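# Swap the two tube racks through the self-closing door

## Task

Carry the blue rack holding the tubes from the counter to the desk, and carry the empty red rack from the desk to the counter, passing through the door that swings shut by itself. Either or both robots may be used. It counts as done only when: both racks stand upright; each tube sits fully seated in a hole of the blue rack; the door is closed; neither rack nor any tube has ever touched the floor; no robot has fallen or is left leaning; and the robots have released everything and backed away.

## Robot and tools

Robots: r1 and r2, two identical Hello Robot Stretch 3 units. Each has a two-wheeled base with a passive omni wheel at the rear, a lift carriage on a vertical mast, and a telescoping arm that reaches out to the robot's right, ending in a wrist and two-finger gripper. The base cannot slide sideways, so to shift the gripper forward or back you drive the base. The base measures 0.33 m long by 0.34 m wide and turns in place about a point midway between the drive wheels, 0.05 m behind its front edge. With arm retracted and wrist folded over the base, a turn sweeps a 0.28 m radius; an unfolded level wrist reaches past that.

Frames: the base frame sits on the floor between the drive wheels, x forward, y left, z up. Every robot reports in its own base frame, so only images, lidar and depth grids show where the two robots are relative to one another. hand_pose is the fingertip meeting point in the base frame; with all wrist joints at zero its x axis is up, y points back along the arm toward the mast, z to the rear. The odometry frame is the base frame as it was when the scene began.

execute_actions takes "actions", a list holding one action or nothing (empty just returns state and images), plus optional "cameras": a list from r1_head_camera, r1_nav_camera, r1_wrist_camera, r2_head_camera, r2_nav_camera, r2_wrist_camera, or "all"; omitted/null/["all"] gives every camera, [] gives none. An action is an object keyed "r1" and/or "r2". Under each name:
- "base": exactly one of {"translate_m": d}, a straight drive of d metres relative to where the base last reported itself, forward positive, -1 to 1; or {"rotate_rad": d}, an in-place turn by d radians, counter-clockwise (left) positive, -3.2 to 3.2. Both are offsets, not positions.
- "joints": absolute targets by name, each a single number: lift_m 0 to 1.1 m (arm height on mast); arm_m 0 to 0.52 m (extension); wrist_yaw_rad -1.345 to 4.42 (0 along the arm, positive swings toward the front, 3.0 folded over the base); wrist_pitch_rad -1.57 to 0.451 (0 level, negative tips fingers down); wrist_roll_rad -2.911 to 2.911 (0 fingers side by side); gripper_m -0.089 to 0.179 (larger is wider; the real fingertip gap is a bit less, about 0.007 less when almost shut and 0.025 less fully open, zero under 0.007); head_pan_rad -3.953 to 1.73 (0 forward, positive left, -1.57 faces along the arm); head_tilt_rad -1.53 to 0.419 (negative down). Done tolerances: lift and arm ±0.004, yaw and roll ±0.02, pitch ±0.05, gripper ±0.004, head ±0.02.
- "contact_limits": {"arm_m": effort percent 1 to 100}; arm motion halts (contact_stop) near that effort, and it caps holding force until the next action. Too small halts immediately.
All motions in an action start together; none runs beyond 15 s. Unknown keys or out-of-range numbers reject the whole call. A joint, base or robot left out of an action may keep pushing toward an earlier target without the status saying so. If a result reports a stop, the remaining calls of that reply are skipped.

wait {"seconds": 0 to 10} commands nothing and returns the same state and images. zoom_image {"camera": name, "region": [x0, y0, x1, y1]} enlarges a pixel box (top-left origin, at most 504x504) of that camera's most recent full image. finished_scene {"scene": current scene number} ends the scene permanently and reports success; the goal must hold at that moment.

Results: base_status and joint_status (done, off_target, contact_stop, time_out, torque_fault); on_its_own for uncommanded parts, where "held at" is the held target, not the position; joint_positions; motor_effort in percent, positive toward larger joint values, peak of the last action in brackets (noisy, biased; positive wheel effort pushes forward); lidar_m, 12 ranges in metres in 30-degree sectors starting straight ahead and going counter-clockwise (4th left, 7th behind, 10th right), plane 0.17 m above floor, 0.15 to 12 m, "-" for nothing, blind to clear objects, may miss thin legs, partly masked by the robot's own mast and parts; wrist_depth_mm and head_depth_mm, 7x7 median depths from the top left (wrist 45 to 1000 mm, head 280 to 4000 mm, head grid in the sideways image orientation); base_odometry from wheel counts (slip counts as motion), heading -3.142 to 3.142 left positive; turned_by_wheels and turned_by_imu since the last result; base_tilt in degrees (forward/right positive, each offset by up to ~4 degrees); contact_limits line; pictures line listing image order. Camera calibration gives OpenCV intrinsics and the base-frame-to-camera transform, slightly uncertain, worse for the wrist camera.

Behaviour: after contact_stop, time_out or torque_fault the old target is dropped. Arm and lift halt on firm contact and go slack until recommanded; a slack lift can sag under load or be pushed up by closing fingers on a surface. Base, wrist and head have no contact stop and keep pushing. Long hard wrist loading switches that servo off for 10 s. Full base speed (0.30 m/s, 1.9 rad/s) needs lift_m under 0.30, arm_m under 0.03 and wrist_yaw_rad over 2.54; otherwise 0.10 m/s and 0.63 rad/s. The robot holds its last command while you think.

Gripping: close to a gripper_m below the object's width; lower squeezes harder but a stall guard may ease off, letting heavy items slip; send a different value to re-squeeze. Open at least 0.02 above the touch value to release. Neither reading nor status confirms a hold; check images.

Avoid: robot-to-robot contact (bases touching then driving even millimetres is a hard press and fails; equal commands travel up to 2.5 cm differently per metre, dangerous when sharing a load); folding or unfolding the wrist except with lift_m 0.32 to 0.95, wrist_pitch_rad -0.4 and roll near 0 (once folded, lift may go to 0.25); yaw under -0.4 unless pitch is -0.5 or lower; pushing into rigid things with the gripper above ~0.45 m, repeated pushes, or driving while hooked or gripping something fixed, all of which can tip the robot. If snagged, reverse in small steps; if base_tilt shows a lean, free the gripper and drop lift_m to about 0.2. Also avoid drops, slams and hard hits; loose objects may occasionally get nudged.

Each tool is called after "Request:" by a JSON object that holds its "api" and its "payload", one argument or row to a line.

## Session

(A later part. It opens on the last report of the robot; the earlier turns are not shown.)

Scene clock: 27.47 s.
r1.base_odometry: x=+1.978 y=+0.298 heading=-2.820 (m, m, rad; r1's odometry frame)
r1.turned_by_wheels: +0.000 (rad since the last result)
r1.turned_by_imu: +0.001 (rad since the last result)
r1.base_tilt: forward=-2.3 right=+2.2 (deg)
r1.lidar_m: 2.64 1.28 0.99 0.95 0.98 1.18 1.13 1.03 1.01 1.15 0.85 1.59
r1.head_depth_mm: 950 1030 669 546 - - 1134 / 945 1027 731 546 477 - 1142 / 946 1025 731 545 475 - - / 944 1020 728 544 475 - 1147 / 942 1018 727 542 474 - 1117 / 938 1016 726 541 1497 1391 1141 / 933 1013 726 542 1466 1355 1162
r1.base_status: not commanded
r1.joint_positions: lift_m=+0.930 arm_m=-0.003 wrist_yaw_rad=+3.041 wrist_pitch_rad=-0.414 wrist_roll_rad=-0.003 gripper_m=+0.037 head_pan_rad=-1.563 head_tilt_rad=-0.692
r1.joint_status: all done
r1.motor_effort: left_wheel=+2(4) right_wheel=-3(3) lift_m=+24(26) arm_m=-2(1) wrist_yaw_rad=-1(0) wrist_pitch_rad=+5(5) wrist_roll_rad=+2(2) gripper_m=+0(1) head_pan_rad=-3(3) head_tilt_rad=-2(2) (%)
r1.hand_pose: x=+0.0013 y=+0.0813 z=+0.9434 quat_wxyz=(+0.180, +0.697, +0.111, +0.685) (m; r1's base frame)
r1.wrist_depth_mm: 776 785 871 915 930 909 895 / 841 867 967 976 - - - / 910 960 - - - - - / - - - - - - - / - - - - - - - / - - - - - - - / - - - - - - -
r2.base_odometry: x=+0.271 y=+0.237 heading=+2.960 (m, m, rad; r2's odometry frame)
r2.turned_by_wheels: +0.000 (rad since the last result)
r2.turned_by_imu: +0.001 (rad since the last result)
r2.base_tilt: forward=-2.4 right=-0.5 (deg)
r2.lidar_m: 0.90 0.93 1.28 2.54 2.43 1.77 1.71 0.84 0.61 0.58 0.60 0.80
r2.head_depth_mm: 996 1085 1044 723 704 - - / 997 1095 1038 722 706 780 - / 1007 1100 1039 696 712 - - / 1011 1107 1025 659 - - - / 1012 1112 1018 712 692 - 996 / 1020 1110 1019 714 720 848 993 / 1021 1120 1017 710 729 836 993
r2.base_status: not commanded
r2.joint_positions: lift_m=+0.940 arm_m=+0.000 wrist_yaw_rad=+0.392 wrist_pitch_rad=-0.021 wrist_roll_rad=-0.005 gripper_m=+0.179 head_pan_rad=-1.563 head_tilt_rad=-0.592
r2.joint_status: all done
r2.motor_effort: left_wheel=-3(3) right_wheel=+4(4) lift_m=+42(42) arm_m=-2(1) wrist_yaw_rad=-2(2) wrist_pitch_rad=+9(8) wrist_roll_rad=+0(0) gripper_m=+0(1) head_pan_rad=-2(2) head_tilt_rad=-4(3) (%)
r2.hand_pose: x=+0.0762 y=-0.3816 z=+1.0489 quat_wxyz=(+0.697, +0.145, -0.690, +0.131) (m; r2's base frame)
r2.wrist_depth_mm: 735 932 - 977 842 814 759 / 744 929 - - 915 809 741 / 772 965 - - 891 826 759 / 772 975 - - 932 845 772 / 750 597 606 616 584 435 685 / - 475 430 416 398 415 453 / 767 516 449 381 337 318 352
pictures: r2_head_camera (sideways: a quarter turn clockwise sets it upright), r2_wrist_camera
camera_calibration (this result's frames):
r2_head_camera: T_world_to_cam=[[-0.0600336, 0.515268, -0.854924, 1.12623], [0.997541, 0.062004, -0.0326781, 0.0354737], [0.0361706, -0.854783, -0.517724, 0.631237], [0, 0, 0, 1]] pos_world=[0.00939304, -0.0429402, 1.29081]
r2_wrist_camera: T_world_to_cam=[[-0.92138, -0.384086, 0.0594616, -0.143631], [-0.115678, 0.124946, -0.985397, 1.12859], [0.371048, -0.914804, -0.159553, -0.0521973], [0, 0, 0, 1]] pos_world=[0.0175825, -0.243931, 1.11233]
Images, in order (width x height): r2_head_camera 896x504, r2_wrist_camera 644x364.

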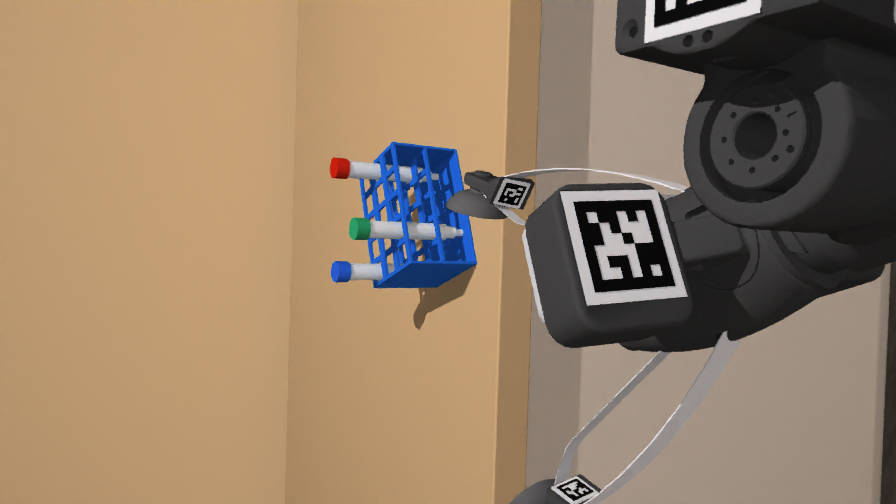

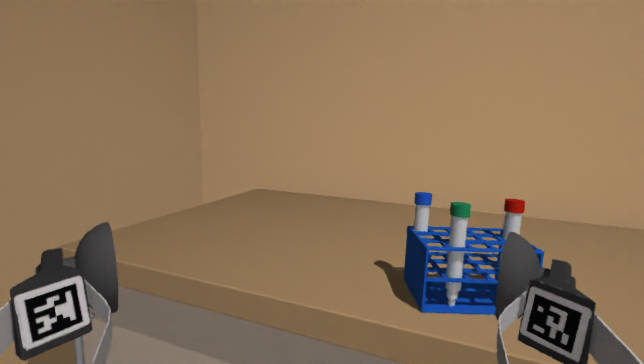

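Request:
{"api": "execute_actions", "payload": {
  "actions": [
    {"r1":{"joints":{"wrist_yaw_rad":1.57,"head_pan_rad":-1.85}},"r2":{"base":{"translate_m":-0.264},"joints":{"wrist_yaw_rad":0.0,"lift_m":0.85}}}
  ],
  "cameras": ["r1_head_camera"]
}}

Request:
{"api": "execute_actions", "payload": {
  "actions": [
    {"r1":{"joints":{"wrist_pitch_rad":0.0,"lift_m":0.95,"gripper_m":0.179}},"r2":{"base":{"rotate_rad":0.39}}}
  ],
  "cameras": ["r2_head_camera","r2_wrist_camera"]
}}

Scene clock: 32.33 s.
r1.base_odometry: x=+1.978 y=+0.298 heading=-2.820 (m, m, rad; r1's odometry frame)
r1.turned_by_wheels: +0.000 (rad since the last result)
r1.turned_by_imu: +0.001 (rad since the last result)
r1.base_tilt: forward=-2.4 right=+2.2 (deg)
r1.lidar_m: 2.64 1.28 1.00 0.95 0.98 1.19 1.14 1.02 1.00 1.15 0.86 1.59
r1.head_depth_mm: 1091 1124 734 566 - - 1131 / 1055 1114 697 546 - - 1166 / 1021 1089 628 545 - - 1168 / 992 1056 696 544 - - 1116 / 965 1026 728 543 468 - - / 932 1009 725 542 466 1335 - / 906 978 725 541 459 1360 -
r1.base_status: not commanded
r1.joint_positions: lift_m=+0.930 arm_m=-0.003 wrist_yaw_rad=+1.573 wrist_pitch_rad=-0.414 wrist_roll_rad=-0.003 gripper_m=+0.037 head_pan_rad=-1.843 head_tilt_rad=-0.692
r1.joint_status: all done
r1.motor_effort: left_wheel=+2(3) right_wheel=-2(3) lift_m=+24(24) arm_m=-2(2) wrist_yaw_rad=-1(4) wrist_pitch_rad=+5(5) wrist_roll_rad=+1(2) gripper_m=+0(0) head_pan_rad=-3(26) head_tilt_rad=-2(2) (%)
r1.hand_pose: x=+0.2035 y=-0.1422 z=+0.9434 quat_wxyz=(+0.593, +0.592, -0.385, +0.388) (m; r1's base frame)
r1.wrist_depth_mm: - - - - - - - / - - - - - 392 362 / - - - - - - 267 / - - - - - - - / - - - - - - 650 / - - - - - - 694 / - - - - - - -
r2.base_odometry: x=+0.530 y=+0.189 heading=+2.959 (m, m, rad; r2's odometry frame)
r2.turned_by_wheels: +0.000 (rad since the last result)
r2.turned_by_imu: -0.001 (rad since the last result)
r2.base_tilt: forward=-2.3 right=-0.5 (deg)
r2.lidar_m: 1.16 1.21 1.64 2.54 2.06 1.50 1.45 0.85 0.61 0.58 0.60 0.81
r2.head_depth_mm: 990 1081 1044 721 699 824 919 / 998 1099 1036 724 717 815 939 / 1009 1099 1037 721 723 788 - / 1009 1101 1021 720 722 801 1002 / 1016 1108 1023 713 712 842 1000 / 1021 1125 1020 711 729 840 1001 / 1028 1126 1015 679 719 849 1013
r2.base_status: done
r2.joint_positions: lift_m=+0.850 arm_m=+0.000 wrist_yaw_rad=+0.002 wrist_pitch_rad=-0.020 wrist_roll_rad=-0.005 gripper_m=+0.179 head_pan_rad=-1.563 head_tilt_rad=-0.592
r2.joint_status: all done
r2.motor_effort: left_wheel=-3(8) right_wheel=+4(5) lift_m=+24(35) arm_m=-1(1) wrist_yaw_rad=-1(2) wrist_pitch_rad=+9(9) wrist_roll_rad=+0(0) gripper_m=+0(1) head_pan_rad=-2(2) head_tilt_rad=-3(3) (%)
r2.hand_pose: x=-0.0211 y=-0.4010 z=+0.9600 quat_wxyz=(+0.709, +0.008, -0.705, -0.007) (m; r2's base frame)
r2.wrist_depth_mm: 916 882 886 901 908 908 906 / 904 914 915 947 905 929 933 / 952 933 927 911 948 943 949 / 390 523 654 696 744 764 819 / 331 335 344 349 364 372 382 / - 359 360 364 365 366 367 / 365 365 369 371 371 380 380
pictures: r1_head_camera (sideways: a quarter turn clockwise sets it upright)
camera_calibration (this result's frames):
r1_head_camera: T_world_to_cam=[[0.160133, 0.580676, -0.798231, 1.05473], [0.966409, -0.256915, 0.00697687, -0.00850201], [-0.201027, -0.772535, -0.60231, 0.741128], [0, 0, 0, 1]] pos_world=[-0.0116945, -0.0420951, 1.28837]
Images, in order (width x height): r1_head_camera 896x504.

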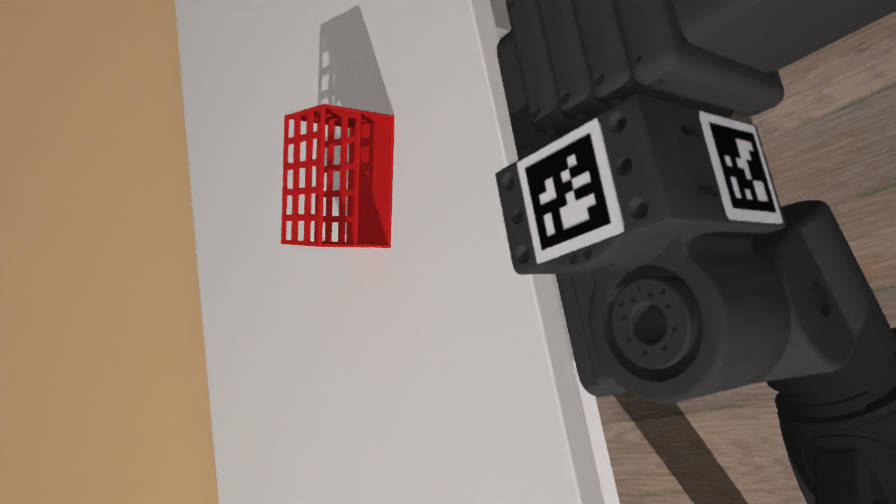

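Scene clock: 34.23 s.
r1.base_odometry: x=+1.978 y=+0.298 heading=-2.820 (m, m, rad; r1's odometry frame)
r1.turned_by_wheels: +0.000 (rad since the last result)
r1.turned_by_imu: +0.000 (rad since the last result)
r1.base_tilt: forward=-2.3 right=+2.1 (deg)
r1.lidar_m: 2.64 1.29 1.00 0.95 0.98 1.18 1.13 1.03 1.01 1.15 0.86 1.60
r1.head_depth_mm: 1090 1121 734 578 - - 1146 / 1056 1118 699 577 - 1286 1163 / 1023 1090 628 586 - - 1164 / 991 1053 694 563 - - 1127 / 964 1028 727 543 - - 1118 / 936 1008 726 542 466 1374 - / 910 974 726 541 459 1389 -
r1.base_status: not commanded
r1.joint_positions: lift_m=+0.950 arm_m=-0.003 wrist_yaw_rad=+1.573 wrist_pitch_rad=-0.026 wrist_roll_rad=-0.003 gripper_m=+0.179 head_pan_rad=-1.843 head_tilt_rad=-0.692
r1.joint_status: all done
r1.motor_effort: left_wheel=+2(4) right_wheel=-3(3) lift_m=+24(24) arm_m=-2(1) wrist_yaw_rad=-2(3) wrist_pitch_rad=+10(9) wrist_roll_rad=+1(1) gripper_m=+1(84) head_pan_rad=-3(4) head_tilt_rad=-2(3) (%)
r1.hand_pose: x=+0.2342 y=-0.1421 z=+1.0578 quat_wxyz=(+0.507, +0.506, -0.492, +0.495) (m; r1's base frame)
r1.wrist_depth_mm: - - - - - - - / - - - - - - - / - - - - - - - / - - - - - - - / - - - - - 478 447 / - - - - - - 322 / - - - - - - 265
r2.base_odometry: x=+0.530 y=+0.189 heading=-2.934 (m, m, rad; r2's odometry frame)
r2.turned_by_wheels: +0.390 (rad since the last result)
r2.turned_by_imu: +0.392 (rad since the last result)
r2.base_tilt: forward=-2.3 right=-0.5 (deg)
r2.lidar_m: 1.18 1.47 2.54 2.40 1.57 1.45 1.00 0.64 0.58 0.59 0.72 1.16
r2.head_depth_mm: 990 1069 1044 725 655 746 818 / 1032 1117 1038 718 697 788 878 / 1071 1169 1031 704 742 807 - / 1117 1222 1030 716 789 899 1151 / 1162 1275 1025 762 829 988 1208 / 1218 1341 1022 796 914 1063 1227 / 1295 1431 1007 836 973 1164 1261
r2.base_status: done
r2.joint_positions: lift_m=+0.850 arm_m=+0.000 wrist_yaw_rad=+0.001 wrist_pitch_rad=-0.020 wrist_roll_rad=-0.005 gripper_m=+0.179 head_pan_rad=-1.563 head_tilt_rad=-0.592
r2.joint_status: not commanded
r2.motor_effort: left_wheel=-3(9) right_wheel=+5(11) lift_m=+23(24) arm_m=-2(1) wrist_yaw_rad=-1(1) wrist_pitch_rad=+8(8) wrist_roll_rad=+1(0) gripper_m=+1(1) head_pan_rad=-2(3) head_tilt_rad=-4(4) (%)
r2.hand_pose: x=-0.0212 y=-0.4010 z=+0.9600 quat_wxyz=(+0.709, +0.007, -0.705, -0.007) (m; r2's base frame)
r2.wrist_depth_mm: 918 - - 981 873 805 738 / 919 - - - 876 812 761 / 946 - - - 936 847 772 / 596 636 659 477 725 752 742 / 584 477 420 376 357 375 380 / - 505 449 395 347 310 275 / 616 518 460 399 362 336 288
pictures: r2_head_camera (sideways: a quarter turn clockwise sets it upright), r2_wrist_camera
camera_calibration (this result's frames):
r2_head_camera: T_world_to_cam=[[-0.0600275, 0.515319, -0.854894, 1.12619], [0.997542, 0.0619933, -0.032675, 0.0354696], [0.0361596, -0.854753, -0.517773, 0.631302], [0, 0, 0, 1]] pos_world=[0.0093925, -0.0429396, 1.29081]
r2_wrist_camera: T_world_to_cam=[[-0.998223, -0.00387187, 0.0594659, -0.0847293], [-0.0593294, 0.158127, -0.985635, 1.04685], [-0.00558692, -0.987411, -0.158076, -0.0865136], [0, 0, 0, 1]] pos_world=[-0.0229534, -0.251287, 1.02317]
Images, in order (width x height): r2_head_camera 896x504, r2_wrist_camera 644x364.

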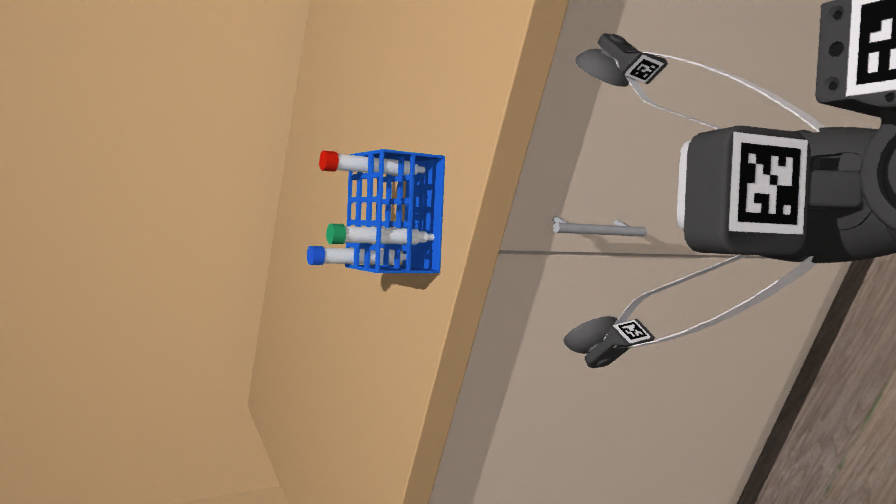

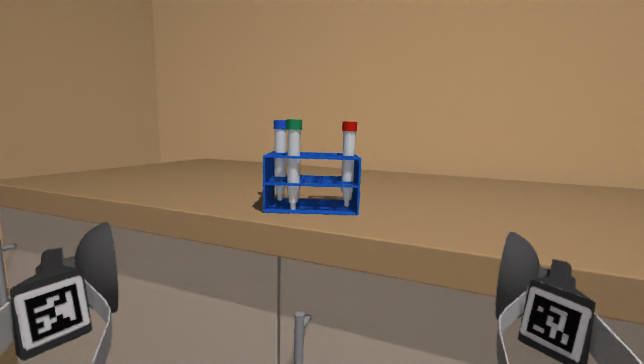

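Request:
{"api": "execute_actions", "payload": {
  "actions": [
    {"r1":{"base":{"rotate_rad":-0.33},"joints":{"wrist_yaw_rad":0.0,"lift_m":0.92,"head_pan_rad":-1.57}},"r2":{"joints":{"arm_m":0.17}}}
  ],
  "cameras": ["r1_head_camera","r1_wrist_camera","r2_head_camera","r2_wrist_camera"]
}}

Scene clock: 37.17 s.
r1.base_odometry: x=+1.978 y=+0.298 heading=+3.133 (m, m, rad; r1's odometry frame)
r1.turned_by_wheels: -0.330 (rad since the last result)
r1.turned_by_imu: -0.332 (rad since the last result)
r1.base_tilt: forward=-2.3 right=+2.2 (deg)
r1.lidar_m: 1.99 2.12 1.10 0.96 0.95 0.96 1.14 1.14 1.01 1.16 1.15 0.85
r1.head_depth_mm: 1144 1122 735 590 1284 - - / 1097 1115 730 587 1737 - - / 1053 1112 628 565 - - - / 1012 1078 630 564 - - 1163 / 976 1039 727 544 1505 1364 1164 / 944 1013 727 541 474 1360 1159 / 911 976 723 542 458 1355 1159
r1.base_status: done
r1.joint_positions: lift_m=+0.920 arm_m=-0.003 wrist_yaw_rad=+0.003 wrist_pitch_rad=-0.024 wrist_roll_rad=-0.003 gripper_m=+0.179 head_pan_rad=-1.577 head_tilt_rad=-0.692
r1.joint_status: all done
r1.motor_effort: left_wheel=+3(5) right_wheel=-3(5) lift_m=+19(20) arm_m=-1(2) wrist_yaw_rad=-2(2) wrist_pitch_rad=+9(10) wrist_roll_rad=+1(1) gripper_m=+0(1) head_pan_rad=+4(24) head_tilt_rad=-3(2) (%)
r1.hand_pose: x=-0.0208 y=-0.3980 z=+1.0285 quat_wxyz=(+0.708, +0.010, -0.706, -0.008) (m; r1's base frame)
r1.wrist_depth_mm: 714 745 818 894 981 - 875 / 719 775 853 939 - - 869 / 750 808 869 946 - - 873 / 592 595 605 400 543 630 634 / 380 355 362 356 359 399 371 / - 238 254 256 258 250 276 / 195 196 198 198 206 228 959
r2.base_odometry: x=+0.530 y=+0.189 heading=-2.934 (m, m, rad; r2's odometry frame)
r2.turned_by_wheels: +0.000 (rad since the last result)
r2.turned_by_imu: +0.000 (rad since the last result)
r2.base_tilt: forward=-2.2 right=-0.5 (deg)
r2.lidar_m: 1.17 1.47 2.54 2.40 1.57 1.45 1.00 0.64 0.58 0.59 0.72 1.16
r2.head_depth_mm: 991 1070 1045 724 - - 867 / 1026 1116 1035 755 - - 917 / 1072 1170 1027 715 - - 991 / 1122 1218 1028 714 811 918 1080 / 1168 1282 1025 776 852 983 1205 / 1221 1345 1018 799 905 1064 1234 / 1284 1424 1016 833 978 1164 1259
r2.base_status: not commanded
r2.joint_positions: lift_m=+0.850 arm_m=+0.170 wrist_yaw_rad=+0.000 wrist_pitch_rad=-0.020 wrist_roll_rad=-0.005 gripper_m=+0.179 head_pan_rad=-1.563 head_tilt_rad=-0.592
r2.joint_status: all done
r2.motor_effort: left_wheel=-3(3) right_wheel=+5(5) lift_m=+24(24) arm_m=+2(5) wrist_yaw_rad=+0(1) wrist_pitch_rad=+8(9) wrist_roll_rad=+0(0) gripper_m=+0(1) head_pan_rad=-3(3) head_tilt_rad=-4(4) (%)
r2.hand_pose: x=-0.0213 y=-0.5704 z=+0.9600 quat_wxyz=(+0.709, +0.007, -0.705, -0.007) (m; r2's base frame)
r2.wrist_depth_mm: 850 - 910 820 757 681 625 / 866 - 930 841 756 689 633 / 876 - 993 852 773 685 643 / 607 636 316 316 725 687 642 / 326 334 305 301 353 368 376 / - 248 229 233 237 241 249 / 329 290 226 198 183 173 194
pictures: r1_head_camera (sideways: a quarter turn clockwise sets it upright), r1_wrist_camera, r2_head_camera (sideways: a quarter turn clockwise sets it upright), r2_wrist_camera
camera_calibration (this result's frames):
r1_head_camera: T_world_to_cam=[[0.00205098, 0.602347, -0.798231, 1.0557], [0.999959, 0.00584092, 0.00697687, -0.00870667], [0.00886491, -0.798213, -0.602311, 0.739848], [0, 0, 0, 1]] pos_world=[-0.0000175927, -0.0452904, 1.28837]
r1_wrist_camera: T_world_to_cam=[[-0.999585, 0.00337659, 0.0285985, -0.0538764], [-0.0270229, 0.23322, -0.972048, 1.11223], [-0.00995194, -0.972418, -0.233032, 0.0131826], [0, 0, 0, 1]] pos_world=[-0.0236672, -0.246394, 1.08576]
r2_head_camera: T_world_to_cam=[[-0.0600075, 0.515329, -0.854889, 1.12619], [0.997544, 0.0619548, -0.0326745, 0.0354689], [0.0361264, -0.85475, -0.517782, 0.631313], [0, 0, 0, 1]] pos_world=[0.00939083, -0.0429396, 1.2908]
r2_wrist_camera: T_world_to_cam=[[-0.998224, -0.00350631, 0.059466, -0.0852704], [-0.0592717, 0.158131, -0.985638, 1.07364], [-0.00594745, -0.987412, -0.158058, -0.253825], [0, 0, 0, 1]] pos_world=[-0.0229921, -0.420704, 1.02317]
Images, in order (width x height): r1_head_camera 896x504, r1_wrist_camera 644x364, r2_head_camera 896x504, r2_wrist_camera 644x364.

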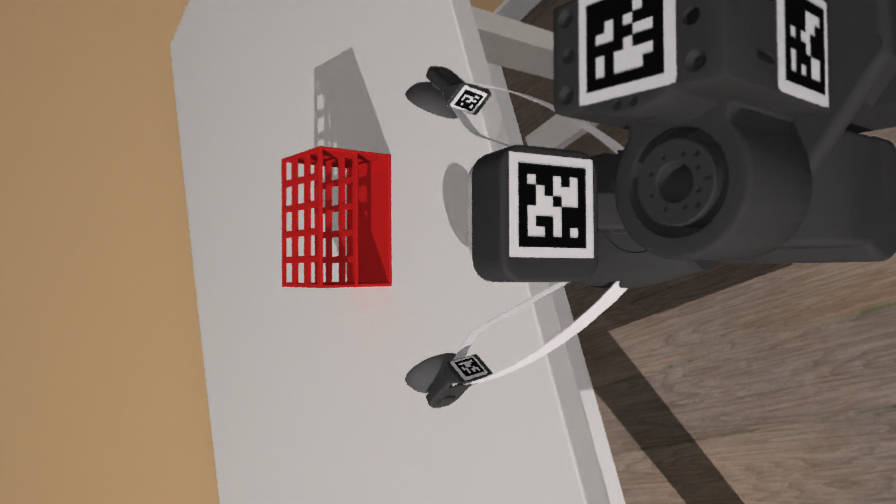

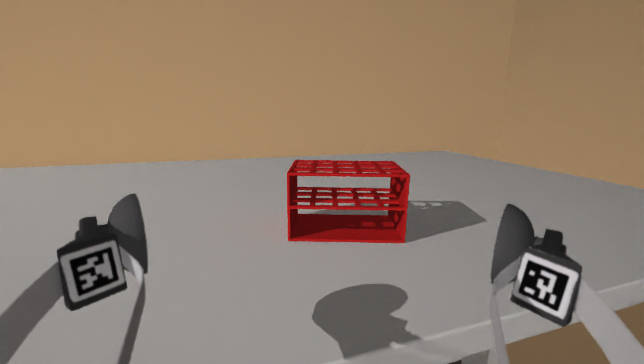

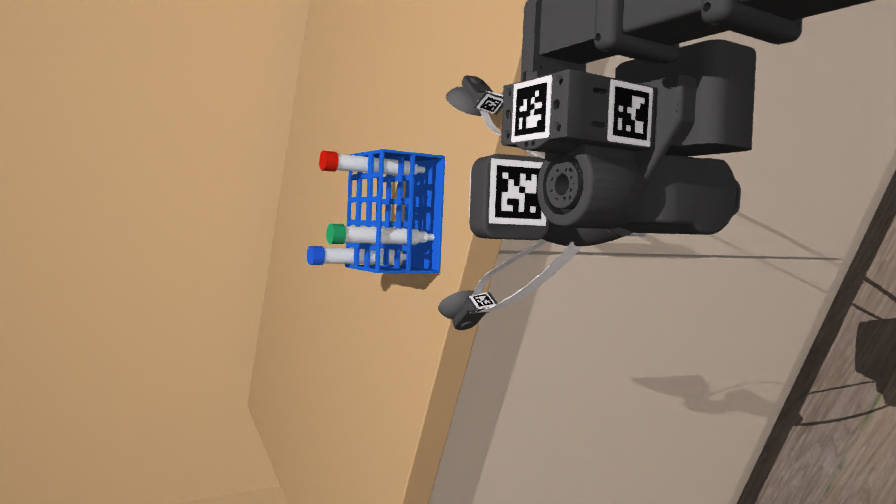

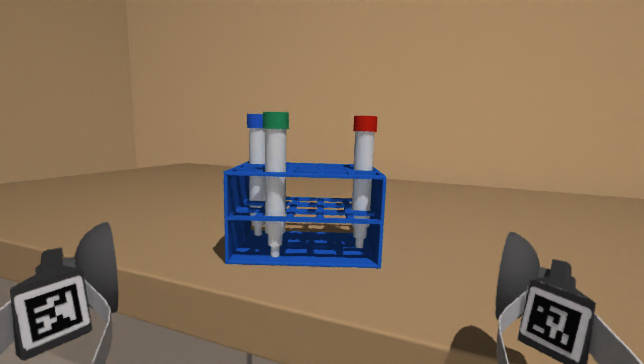

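Request:
{"api": "execute_actions", "payload": {
  "actions": [
    {"r1":{"base":{"translate_m":-0.028},"joints":{"lift_m":0.89,"arm_m":0.08}},"r2":{"joints":{"arm_m":0.315}}}
  ],
  "cameras": ["r1_wrist_camera","r2_head_camera","r2_wrist_camera"]
}}

Scene clock: 40.07 s.
r1.base_odometry: x=+2.006 y=+0.298 heading=+3.133 (m, m, rad; r1's odometry frame)
r1.turned_by_wheels: +0.000 (rad since the last result)
r1.turned_by_imu: +0.001 (rad since the last result)
r1.base_tilt: forward=-2.3 right=+2.2 (deg)
r1.lidar_m: 2.01 2.09 1.11 0.95 0.92 0.95 1.11 1.11 0.99 1.17 1.16 0.88
r1.head_depth_mm: 1150 1122 734 567 - - 1167 / 1107 1117 732 567 - - 1165 / 1062 1113 667 588 - 1304 1166 / 1019 1094 630 586 - 1311 1169 / 988 1047 694 534 1547 1360 1159 / 950 1023 727 542 1496 1357 1163 / 918 987 724 541 472 1352 1161
r1.base_status: done
r1.joint_positions: lift_m=+0.890 arm_m=+0.080 wrist_yaw_rad=+0.001 wrist_pitch_rad=-0.024 wrist_roll_rad=-0.003 gripper_m=+0.179 head_pan_rad=-1.577 head_tilt_rad=-0.692
r1.joint_status: all done
r1.motor_effort: left_wheel=+3(5) right_wheel=-3(6) lift_m=+20(19) arm_m=+2(3) wrist_yaw_rad=-2(2) wrist_pitch_rad=+9(9) wrist_roll_rad=+1(1) gripper_m=+0(1) head_pan_rad=+3(3) head_tilt_rad=-2(2) (%)
r1.hand_pose: x=-0.0211 y=-0.4802 z=+0.9986 quat_wxyz=(+0.708, +0.009, -0.706, -0.008) (m; r1's base frame)
r1.wrist_depth_mm: 655 701 751 821 925 984 809 / 682 724 792 853 951 - 819 / 683 750 801 884 974 - 849 / 463 471 418 321 429 496 507 / 290 280 276 276 277 315 292 / - 189 200 202 202 198 211 / 153 154 155 156 157 157 157
r2.base_odometry: x=+0.530 y=+0.189 heading=-2.934 (m, m, rad; r2's odometry frame)
r2.turned_by_wheels: +0.000 (rad since the last result)
r2.turned_by_imu: +0.000 (rad since the last result)
r2.base_tilt: forward=-2.3 right=-0.5 (deg)
r2.lidar_m: 1.17 1.46 2.54 2.40 1.58 1.45 1.00 0.64 0.58 0.59 0.73 1.16
r2.head_depth_mm: 990 1065 1048 775 - 779 854 / 1028 1110 1040 - 720 798 916 / 1071 1166 1032 - 767 849 990 / 1113 1223 1033 715 795 914 1077 / 1164 1288 1029 762 845 982 1218 / 1222 1363 1021 798 910 1065 1237 / 1289 1425 1012 834 972 1164 1253
r2.base_status: not commanded
r2.joint_positions: lift_m=+0.850 arm_m=+0.315 wrist_yaw_rad=+0.000 wrist_pitch_rad=-0.020 wrist_roll_rad=-0.005 gripper_m=+0.179 head_pan_rad=-1.563 head_tilt_rad=-0.592
r2.joint_status: all done
r2.motor_effort: left_wheel=-3(3) right_wheel=+5(4) lift_m=+24(24) arm_m=+3(3) wrist_yaw_rad=+0(1) wrist_pitch_rad=+8(8) wrist_roll_rad=+0(1) gripper_m=+0(1) head_pan_rad=-1(3) head_tilt_rad=-4(4) (%)
r2.hand_pose: x=-0.0214 y=-0.7154 z=+0.9600 quat_wxyz=(+0.709, +0.007, -0.705, -0.007) (m; r2's base frame)
r2.wrist_depth_mm: 823 894 760 699 621 570 531 / 816 882 767 707 628 581 527 / 815 947 115 720 145 588 535 / 774 614 122 705 505 585 557 / 323 124 119 286 139 366 373 / - 134 128 171 144 240 249 / - 126 126 162 126 171 193
pictures: r1_wrist_camera, r2_head_camera (sideways: a quarter turn clockwise sets it upright), r2_wrist_camera
camera_calibration (this result's frames):
r1_wrist_camera: T_world_to_cam=[[-0.999581, 0.0045972, 0.0285736, -0.0524419], [-0.0267149, 0.233156, -0.972072, 1.10225], [-0.0111309, -0.972428, -0.232936, -0.0738095], [0, 0, 0, 1]] pos_world=[-0.023795, -0.328529, 1.05577]
r2_head_camera: T_world_to_cam=[[-0.0600031, 0.515334, -0.854886, 1.12618], [0.997545, 0.0619464, -0.0326742, 0.0354685], [0.036119, -0.854748, -0.517786, 0.631318], [0, 0, 0, 1]] pos_world=[0.00939046, -0.0429396, 1.2908]
r2_wrist_camera: T_world_to_cam=[[-0.998224, -0.00342569, 0.0594661, -0.0857418], [-0.0592591, 0.158122, -0.98564, 1.09657], [-0.00602643, -0.987414, -0.158044, -0.397014], [0, 0, 0, 1]] pos_world=[-0.0230005, -0.565702, 1.02317]
Images, in order (width x height): r1_wrist_camera 644x364, r2_head_camera 896x504, r2_wrist_camera 644x364.

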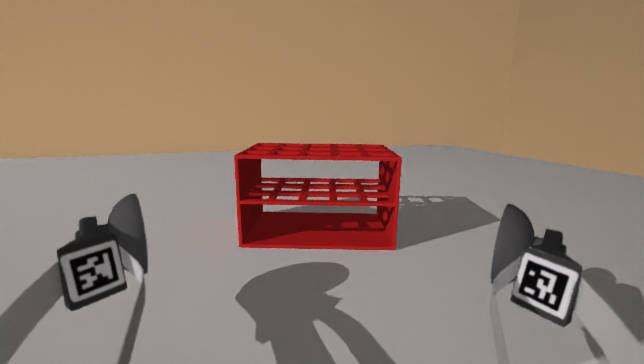

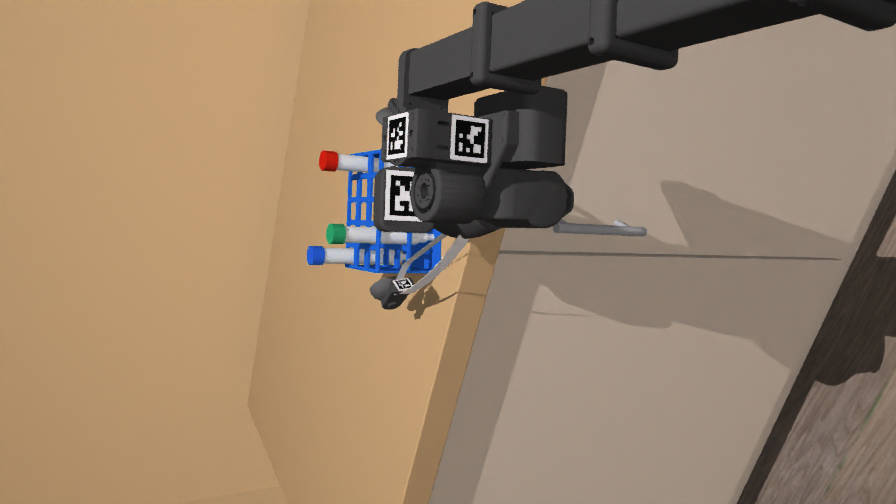

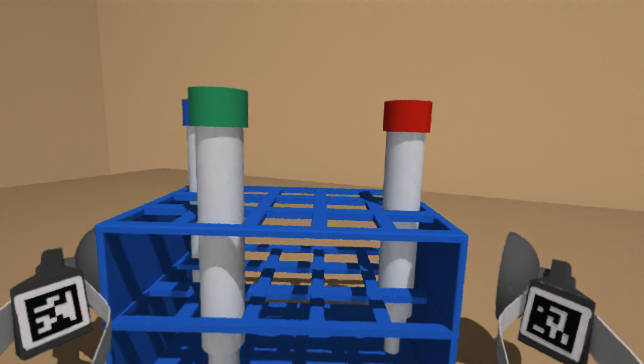

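Request:
{"api": "execute_actions", "payload": {
  "actions": [
    {"r1":{"joints":{"arm_m":0.205}},"r2":{"base":{"translate_m":0.008},"joints":{"arm_m":0.322}}}
  ],
  "cameras": ["r1_wrist_camera"]
}}

Request:
{"api": "execute_actions", "payload": {
  "actions": [
    {"r1":{"joints":{"gripper_m":0.07}},"r2":{"joints":{"gripper_m":0.07}}}
  ],
  "cameras": ["r1_wrist_camera","r2_wrist_camera"]
}}

Scene clock: 42.50 s.
r1.base_odometry: x=+2.006 y=+0.298 heading=+3.133 (m, m, rad; r1's odometry frame)
r1.turned_by_wheels: +0.000 (rad since the last result)
r1.turned_by_imu: +0.000 (rad since the last result)
r1.base_tilt: forward=-2.4 right=+2.1 (deg)
r1.lidar_m: 2.01 2.10 1.10 0.95 0.93 0.95 1.12 1.11 0.99 1.17 1.16 0.88
r1.head_depth_mm: 1152 1121 755 - - 1346 1169 / 1102 1120 812 - 1516 1368 1169 / 1060 1113 770 - 1590 1360 1167 / 1025 1086 696 524 1592 1361 1170 / 985 1050 693 542 1540 1360 1160 / 950 1025 724 541 1502 1357 1162 / 917 986 725 541 472 1357 1160
r1.base_status: not commanded
r1.joint_positions: lift_m=+0.890 arm_m=+0.205 wrist_yaw_rad=+0.001 wrist_pitch_rad=-0.024 wrist_roll_rad=-0.003 gripper_m=+0.179 head_pan_rad=-1.577 head_tilt_rad=-0.692
r1.joint_status: all done
r1.motor_effort: left_wheel=+3(3) right_wheel=-3(3) lift_m=+19(19) arm_m=+2(3) wrist_yaw_rad=-1(1) wrist_pitch_rad=+10(9) wrist_roll_rad=+1(1) gripper_m=+0(0) head_pan_rad=+4(3) head_tilt_rad=-2(2) (%)
r1.hand_pose: x=-0.0211 y=-0.6052 z=+0.9986 quat_wxyz=(+0.708, +0.009, -0.706, -0.008) (m; r1's base frame)
r1.wrist_depth_mm: 564 603 651 721 780 880 775 / 587 624 679 747 815 915 794 / 599 649 702 774 855 956 792 / 460 466 174 181 187 497 504 / 289 133 181 185 162 287 290 / - 134 147 147 143 191 210 / 153 147 150 152 145 157 157
r2.base_odometry: x=+0.523 y=+0.188 heading=-2.934 (m, m, rad; r2's odometry frame)
r2.turned_by_wheels: +0.000 (rad since the last result)
r2.turned_by_imu: +0.000 (rad since the last result)
r2.base_tilt: forward=-2.2 right=-0.6 (deg)
r2.lidar_m: 1.17 1.46 2.54 2.42 1.58 1.45 1.01 0.64 0.59 0.59 0.73 1.16
r2.head_depth_mm: 987 1072 1042 756 - 781 860 / 1038 1114 1035 - 725 797 920 / 1070 1171 1029 - 766 856 997 / 1123 1227 1035 737 792 913 1078 / 1176 1294 1016 765 850 987 1205 / 1225 1353 1015 801 909 1069 1237 / 1295 1428 1019 840 977 1172 1274
r2.base_status: done
r2.joint_positions: lift_m=+0.850 arm_m=+0.322 wrist_yaw_rad=+0.000 wrist_pitch_rad=-0.020 wrist_roll_rad=-0.005 gripper_m=+0.179 head_pan_rad=-1.563 head_tilt_rad=-0.592
r2.joint_status: all done
r2.motor_effort: left_wheel=-2(5) right_wheel=+4(11) lift_m=+24(25) arm_m=+3(3) wrist_yaw_rad=-1(0) wrist_pitch_rad=+8(8) wrist_roll_rad=+1(0) gripper_m=+0(1) head_pan_rad=-2(3) head_tilt_rad=-4(4) (%)
r2.hand_pose: x=-0.0214 y=-0.7224 z=+0.9600 quat_wxyz=(+0.709, +0.007, -0.705, -0.007) (m; r2's base frame)
r2.wrist_depth_mm: 822 856 770 688 612 565 517 / 827 890 768 708 634 572 524 / 819 913 109 716 136 576 531 / 770 633 112 677 158 603 542 / 325 128 112 128 137 364 375 / - 123 118 158 142 114 247 / - 130 118 155 134 123 193
pictures: r1_wrist_camera
camera_calibration (this result's frames):
r1_wrist_camera: T_world_to_cam=[[-0.999582, 0.00474771, 0.0285039, -0.0517446], [-0.0266121, 0.233158, -0.972075, 1.1314], [-0.011261, -0.972427, -0.232935, -0.19537], [0, 0, 0, 1]] pos_world=[-0.0238142, -0.453533, 1.05577]
Images, in order (width x height): r1_wrist_camera 644x364.

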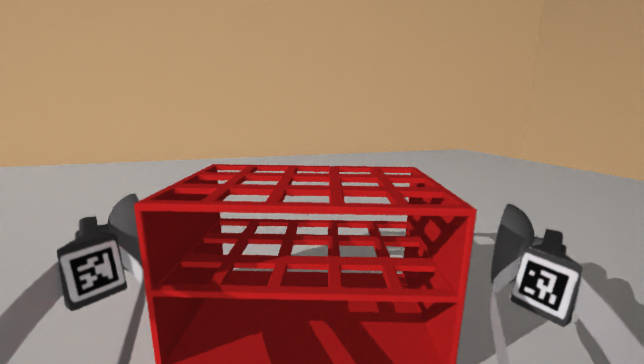

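Scene clock: 44.07 s.
r1.base_odometry: x=+2.006 y=+0.298 heading=+3.133 (m, m, rad; r1's odometry frame)
r1.turned_by_wheels: +0.000 (rad since the last result)
r1.turned_by_imu: +0.000 (rad since the last result)
r1.base_tilt: forward=-2.3 right=+2.2 (deg)
r1.lidar_m: 2.01 2.10 1.11 0.95 0.92 0.94 1.12 1.11 0.99 1.17 1.16 0.88
r1.head_depth_mm: 1154 1119 752 - - 1343 1173 / 1105 1116 791 - 1525 1366 1166 / 1062 1110 768 - 1596 1361 1169 / 1024 1092 731 525 1590 1362 1165 / 984 1047 726 543 1541 1364 1163 / 950 1025 725 541 1504 1359 1161 / 917 988 725 541 472 1354 1164
r1.base_status: not commanded
r1.joint_positions: lift_m=+0.890 arm_m=+0.205 wrist_yaw_rad=+0.001 wrist_pitch_rad=-0.024 wrist_roll_rad=-0.003 gripper_m=+0.071 head_pan_rad=-1.577 head_tilt_rad=-0.692
r1.joint_status: all done
r1.motor_effort: left_wheel=+4(3) right_wheel=-3(2) lift_m=+20(20) arm_m=+3(2) wrist_yaw_rad=-1(3) wrist_pitch_rad=+9(9) wrist_roll_rad=+1(1) gripper_m=-27(100) head_pan_rad=+3(3) head_tilt_rad=-2(3) (%)
r1.hand_pose: x=-0.0211 y=-0.6052 z=+0.9986 quat_wxyz=(+0.708, +0.009, -0.706, -0.008) (m; r1's base frame)
r1.wrist_depth_mm: 561 606 655 708 789 878 779 / 582 621 687 747 811 918 780 / 593 646 700 768 849 935 797 / 463 471 162 177 182 494 503 / 276 247 180 261 178 288 289 / 208 182 164 176 176 - 204 / 147 153 151 151 152 157 157
r2.base_odometry: x=+0.523 y=+0.188 heading=-2.934 (m, m, rad; r2's odometry frame)
r2.turned_by_wheels: +0.000 (rad since the last result)
r2.turned_by_imu: +0.000 (rad since the last result)
r2.base_tilt: forward=-2.3 right=-0.6 (deg)
r2.lidar_m: 1.17 1.46 2.54 2.41 1.58 1.45 1.01 0.64 0.59 0.59 0.73 1.16
r2.head_depth_mm: 993 1075 1047 759 - 781 861 / 1026 1122 1032 - 720 803 918 / 1077 1168 1036 - 766 857 995 / 1115 1229 1030 736 793 920 1083 / 1166 1283 1026 769 852 990 1211 / 1228 1356 1020 801 908 1069 1240 / 1289 1437 1012 845 978 1171 1248
r2.base_status: not commanded
r2.joint_positions: lift_m=+0.850 arm_m=+0.322 wrist_yaw_rad=+0.000 wrist_pitch_rad=-0.020 wrist_roll_rad=-0.005 gripper_m=+0.071 head_pan_rad=-1.563 head_tilt_rad=-0.592
r2.joint_status: all done
r2.motor_effort: left_wheel=-3(3) right_wheel=+4(3) lift_m=+24(24) arm_m=+3(3) wrist_yaw_rad=+0(0) wrist_pitch_rad=+9(8) wrist_roll_rad=+0(1) gripper_m=-28(100) head_pan_rad=-2(3) head_tilt_rad=-4(4) (%)
r2.hand_pose: x=-0.0213 y=-0.7225 z=+0.9600 quat_wxyz=(+0.709, +0.007, -0.705, -0.007) (m; r2's base frame)
r2.wrist_depth_mm: 818 862 765 684 621 560 521 / 834 894 780 683 634 583 517 / 822 907 169 711 157 586 538 / 772 611 147 699 183 580 558 / 326 148 128 201 153 364 374 / 235 136 132 175 153 235 244 / - 153 152 162 156 163 188
pictures: r1_wrist_camera, r2_wrist_camera
camera_calibration (this result's frames):
r1_wrist_camera: T_world_to_cam=[[-0.999582, 0.00474769, 0.0285103, -0.051751], [-0.0266183, 0.233158, -0.972074, 1.1314], [-0.0112625, -0.972427, -0.232935, -0.195376], [0, 0, 0, 1]] pos_world=[-0.0238139, -0.453538, 1.05577]
r2_wrist_camera: T_world_to_cam=[[-0.998224, -0.00352836, 0.0594664, -0.0858141], [-0.0592756, 0.158116, -0.98564, 1.09767], [-0.00592491, -0.987414, -0.158044, -0.403934], [0, 0, 0, 1]] pos_world=[-0.0229896, -0.572713, 1.02317]
Images, in order (width x height): r1_wrist_camera 644x364, r2_wrist_camera 644x364.

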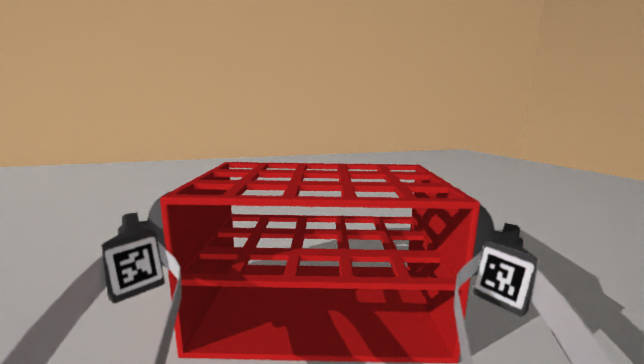

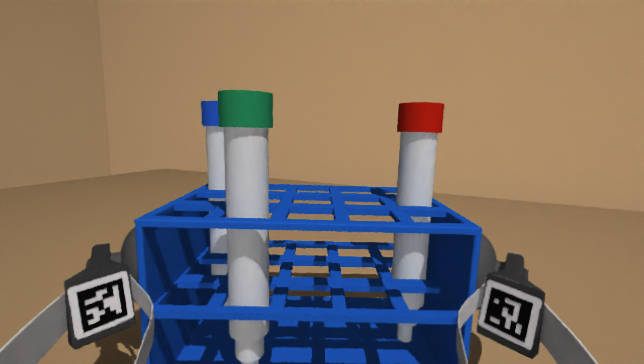

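Request:
{"api": "execute_actions", "payload": {
  "actions": [
    {"r1":{"joints":{"lift_m":0.93,"gripper_m":0.055}},"r2":{"joints":{"lift_m":0.89,"gripper_m":0.055}}}
  ],
  "cameras": ["r1_wrist_camera","r2_wrist_camera","r1_head_camera","r2_head_camera"]
}}

Scene clock: 45.47 s.
r1.base_odometry: x=+2.006 y=+0.298 heading=+3.133 (m, m, rad; r1's odometry frame)
r1.turned_by_wheels: +0.000 (rad since the last result)
r1.turned_by_imu: +0.000 (rad since the last result)
r1.base_tilt: forward=-2.4 right=+2.2 (deg)
r1.lidar_m: 2.00 2.09 1.11 0.95 0.92 0.94 1.12 1.11 0.99 1.16 1.16 0.88
r1.head_depth_mm: 1152 1119 815 - 1531 1328 1165 / 1107 1120 - - 1549 1368 1169 / 1062 1113 - - 1644 1367 1166 / 1019 1086 - 524 1590 1365 1166 / 989 1047 662 542 1543 1352 1163 / 952 1023 727 543 1502 1358 1161 / 918 989 724 541 473 1356 1159
r1.base_status: not commanded
r1.joint_positions: lift_m=+0.930 arm_m=+0.205 wrist_yaw_rad=+0.001 wrist_pitch_rad=-0.025 wrist_roll_rad=-0.003 gripper_m=+0.060 head_pan_rad=-1.577 head_tilt_rad=-0.692
r1.joint_status: gripper_m off_target (ended at +0.060, target +0.055); the others done
r1.motor_effort: left_wheel=+3(3) right_wheel=-3(3) lift_m=+24(24) arm_m=+2(2) wrist_yaw_rad=-2(2) wrist_pitch_rad=+9(10) wrist_roll_rad=+1(1) gripper_m=-31(90) head_pan_rad=+4(3) head_tilt_rad=-2(3) (%)
r1.hand_pose: x=-0.0211 y=-0.6052 z=+1.0380 quat_wxyz=(+0.708, +0.010, -0.706, -0.009) (m; r1's base frame)
r1.wrist_depth_mm: 562 604 654 719 784 877 774 / 579 622 682 735 824 910 783 / 602 643 709 784 869 962 806 / 598 624 163 572 187 667 759 / 374 332 182 208 178 391 391 / 280 240 148 177 177 - 273 / 198 207 150 152 152 211 213
r2.base_odometry: x=+0.523 y=+0.188 heading=-2.934 (m, m, rad; r2's odometry frame)
r2.turned_by_wheels: +0.000 (rad since the last result)
r2.turned_by_imu: +0.000 (rad since the last result)
r2.base_tilt: forward=-2.3 right=-0.5 (deg)
r2.lidar_m: 1.17 1.46 2.54 2.41 1.58 1.45 1.01 0.65 0.59 0.59 0.73 1.16
r2.head_depth_mm: 993 1065 1081 - 687 758 866 / 1036 1119 1117 - 707 797 919 / 1074 1168 1101 - 754 855 997 / 1118 1226 914 732 783 919 1078 / 1174 1283 1019 769 847 991 1204 / 1226 1351 1016 802 912 1069 1237 / 1291 1433 1014 848 980 1174 1267
r2.base_status: not commanded
r2.joint_positions: lift_m=+0.890 arm_m=+0.322 wrist_yaw_rad=+0.000 wrist_pitch_rad=-0.025 wrist_roll_rad=-0.005 gripper_m=+0.060 head_pan_rad=-1.563 head_tilt_rad=-0.592
r2.joint_status: gripper_m off_target (ended at +0.060, target +0.055); the others done
r2.motor_effort: left_wheel=-2(3) right_wheel=+4(4) lift_m=+43(48) arm_m=+2(3) wrist_yaw_rad=+0(0) wrist_pitch_rad=+11(11) wrist_roll_rad=+0(0) gripper_m=-32(88) head_pan_rad=-1(2) head_tilt_rad=-4(4) (%)
r2.hand_pose: x=-0.0213 y=-0.7223 z=+0.9977 quat_wxyz=(+0.709, +0.009, -0.705, -0.009) (m; r2's base frame)
r2.wrist_depth_mm: 800 874 752 682 608 563 518 / 801 875 792 693 635 574 524 / 813 890 128 695 157 584 540 / 801 910 132 705 188 593 544 / 433 148 130 203 152 481 505 / 306 137 134 175 152 313 325 / - 208 153 163 157 217 249
pictures: r1_head_camera (sideways: a quarter turn clockwise sets it upright), r1_wrist_camera, r2_head_camera (sideways: a quarter turn clockwise sets it upright), r2_wrist_camera
camera_calibration (this result's frames):
r1_head_camera: T_world_to_cam=[[0.00198169, 0.602348, -0.798231, 1.0557], [0.999958, 0.00595595, 0.00697687, -0.00870667], [0.00895673, -0.798212, -0.602311, 0.739848], [0, 0, 0, 1]] pos_world=[-0.0000123826, -0.0452911, 1.28837]
r1_wrist_camera: T_world_to_cam=[[-0.999582, 0.00470793, 0.0285111, -0.0528988], [-0.0266145, 0.234355, -0.971787, 1.17013], [-0.0112568, -0.97214, -0.234132, -0.184741], [0, 0, 0, 1]] pos_world=[-0.0238137, -0.453571, 1.09538]
r2_head_camera: T_world_to_cam=[[-0.0600032, 0.515334, -0.854886, 1.12618], [0.997544, 0.0619465, -0.0326742, 0.0354686], [0.0361191, -0.854748, -0.517786, 0.631318], [0, 0, 0, 1]] pos_world=[0.00939046, -0.0429396, 1.2908]
r2_wrist_camera: T_world_to_cam=[[-0.998224, -0.00388033, 0.0594473, -0.0882946], [-0.0592785, 0.163929, -0.984689, 1.13813], [-0.00592423, -0.986464, -0.163868, -0.391294], [0, 0, 0, 1]] pos_world=[-0.0229894, -0.572912, 1.06183]
Images, in order (width x height): r1_head_camera 896x504, r1_wrist_camera 644x364, r2_head_camera 896x504, r2_wrist_camera 644x364.

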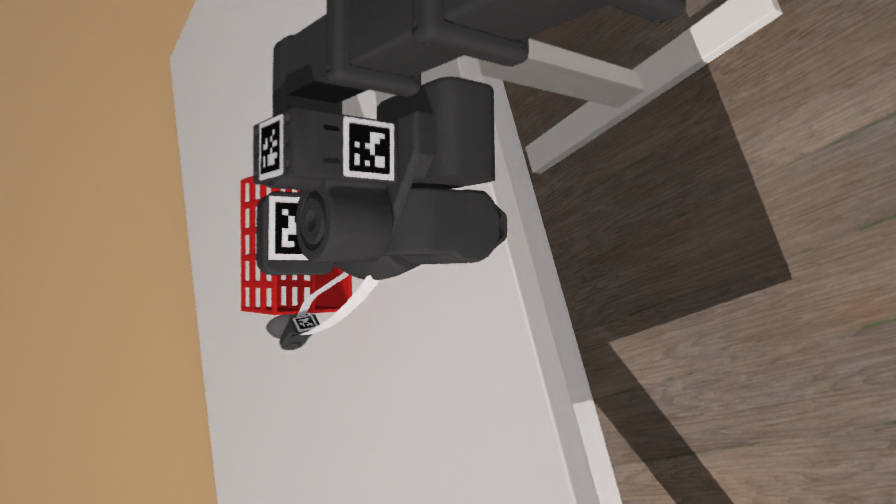

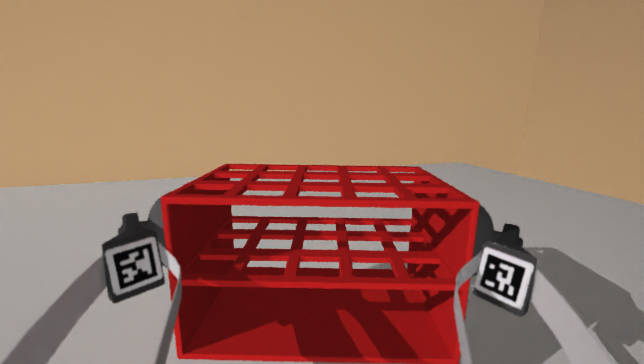

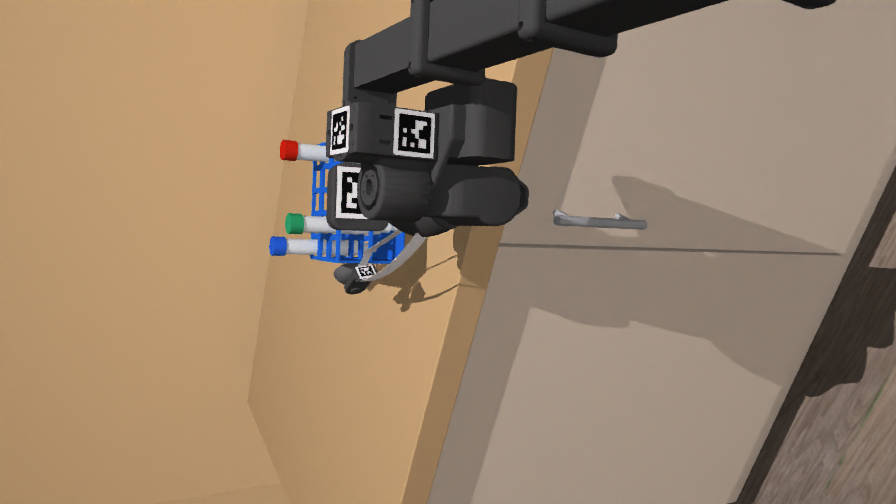

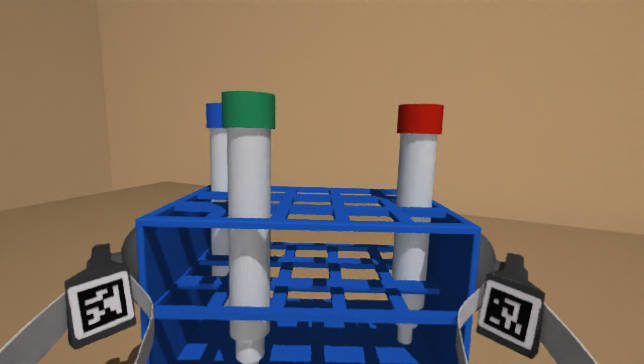

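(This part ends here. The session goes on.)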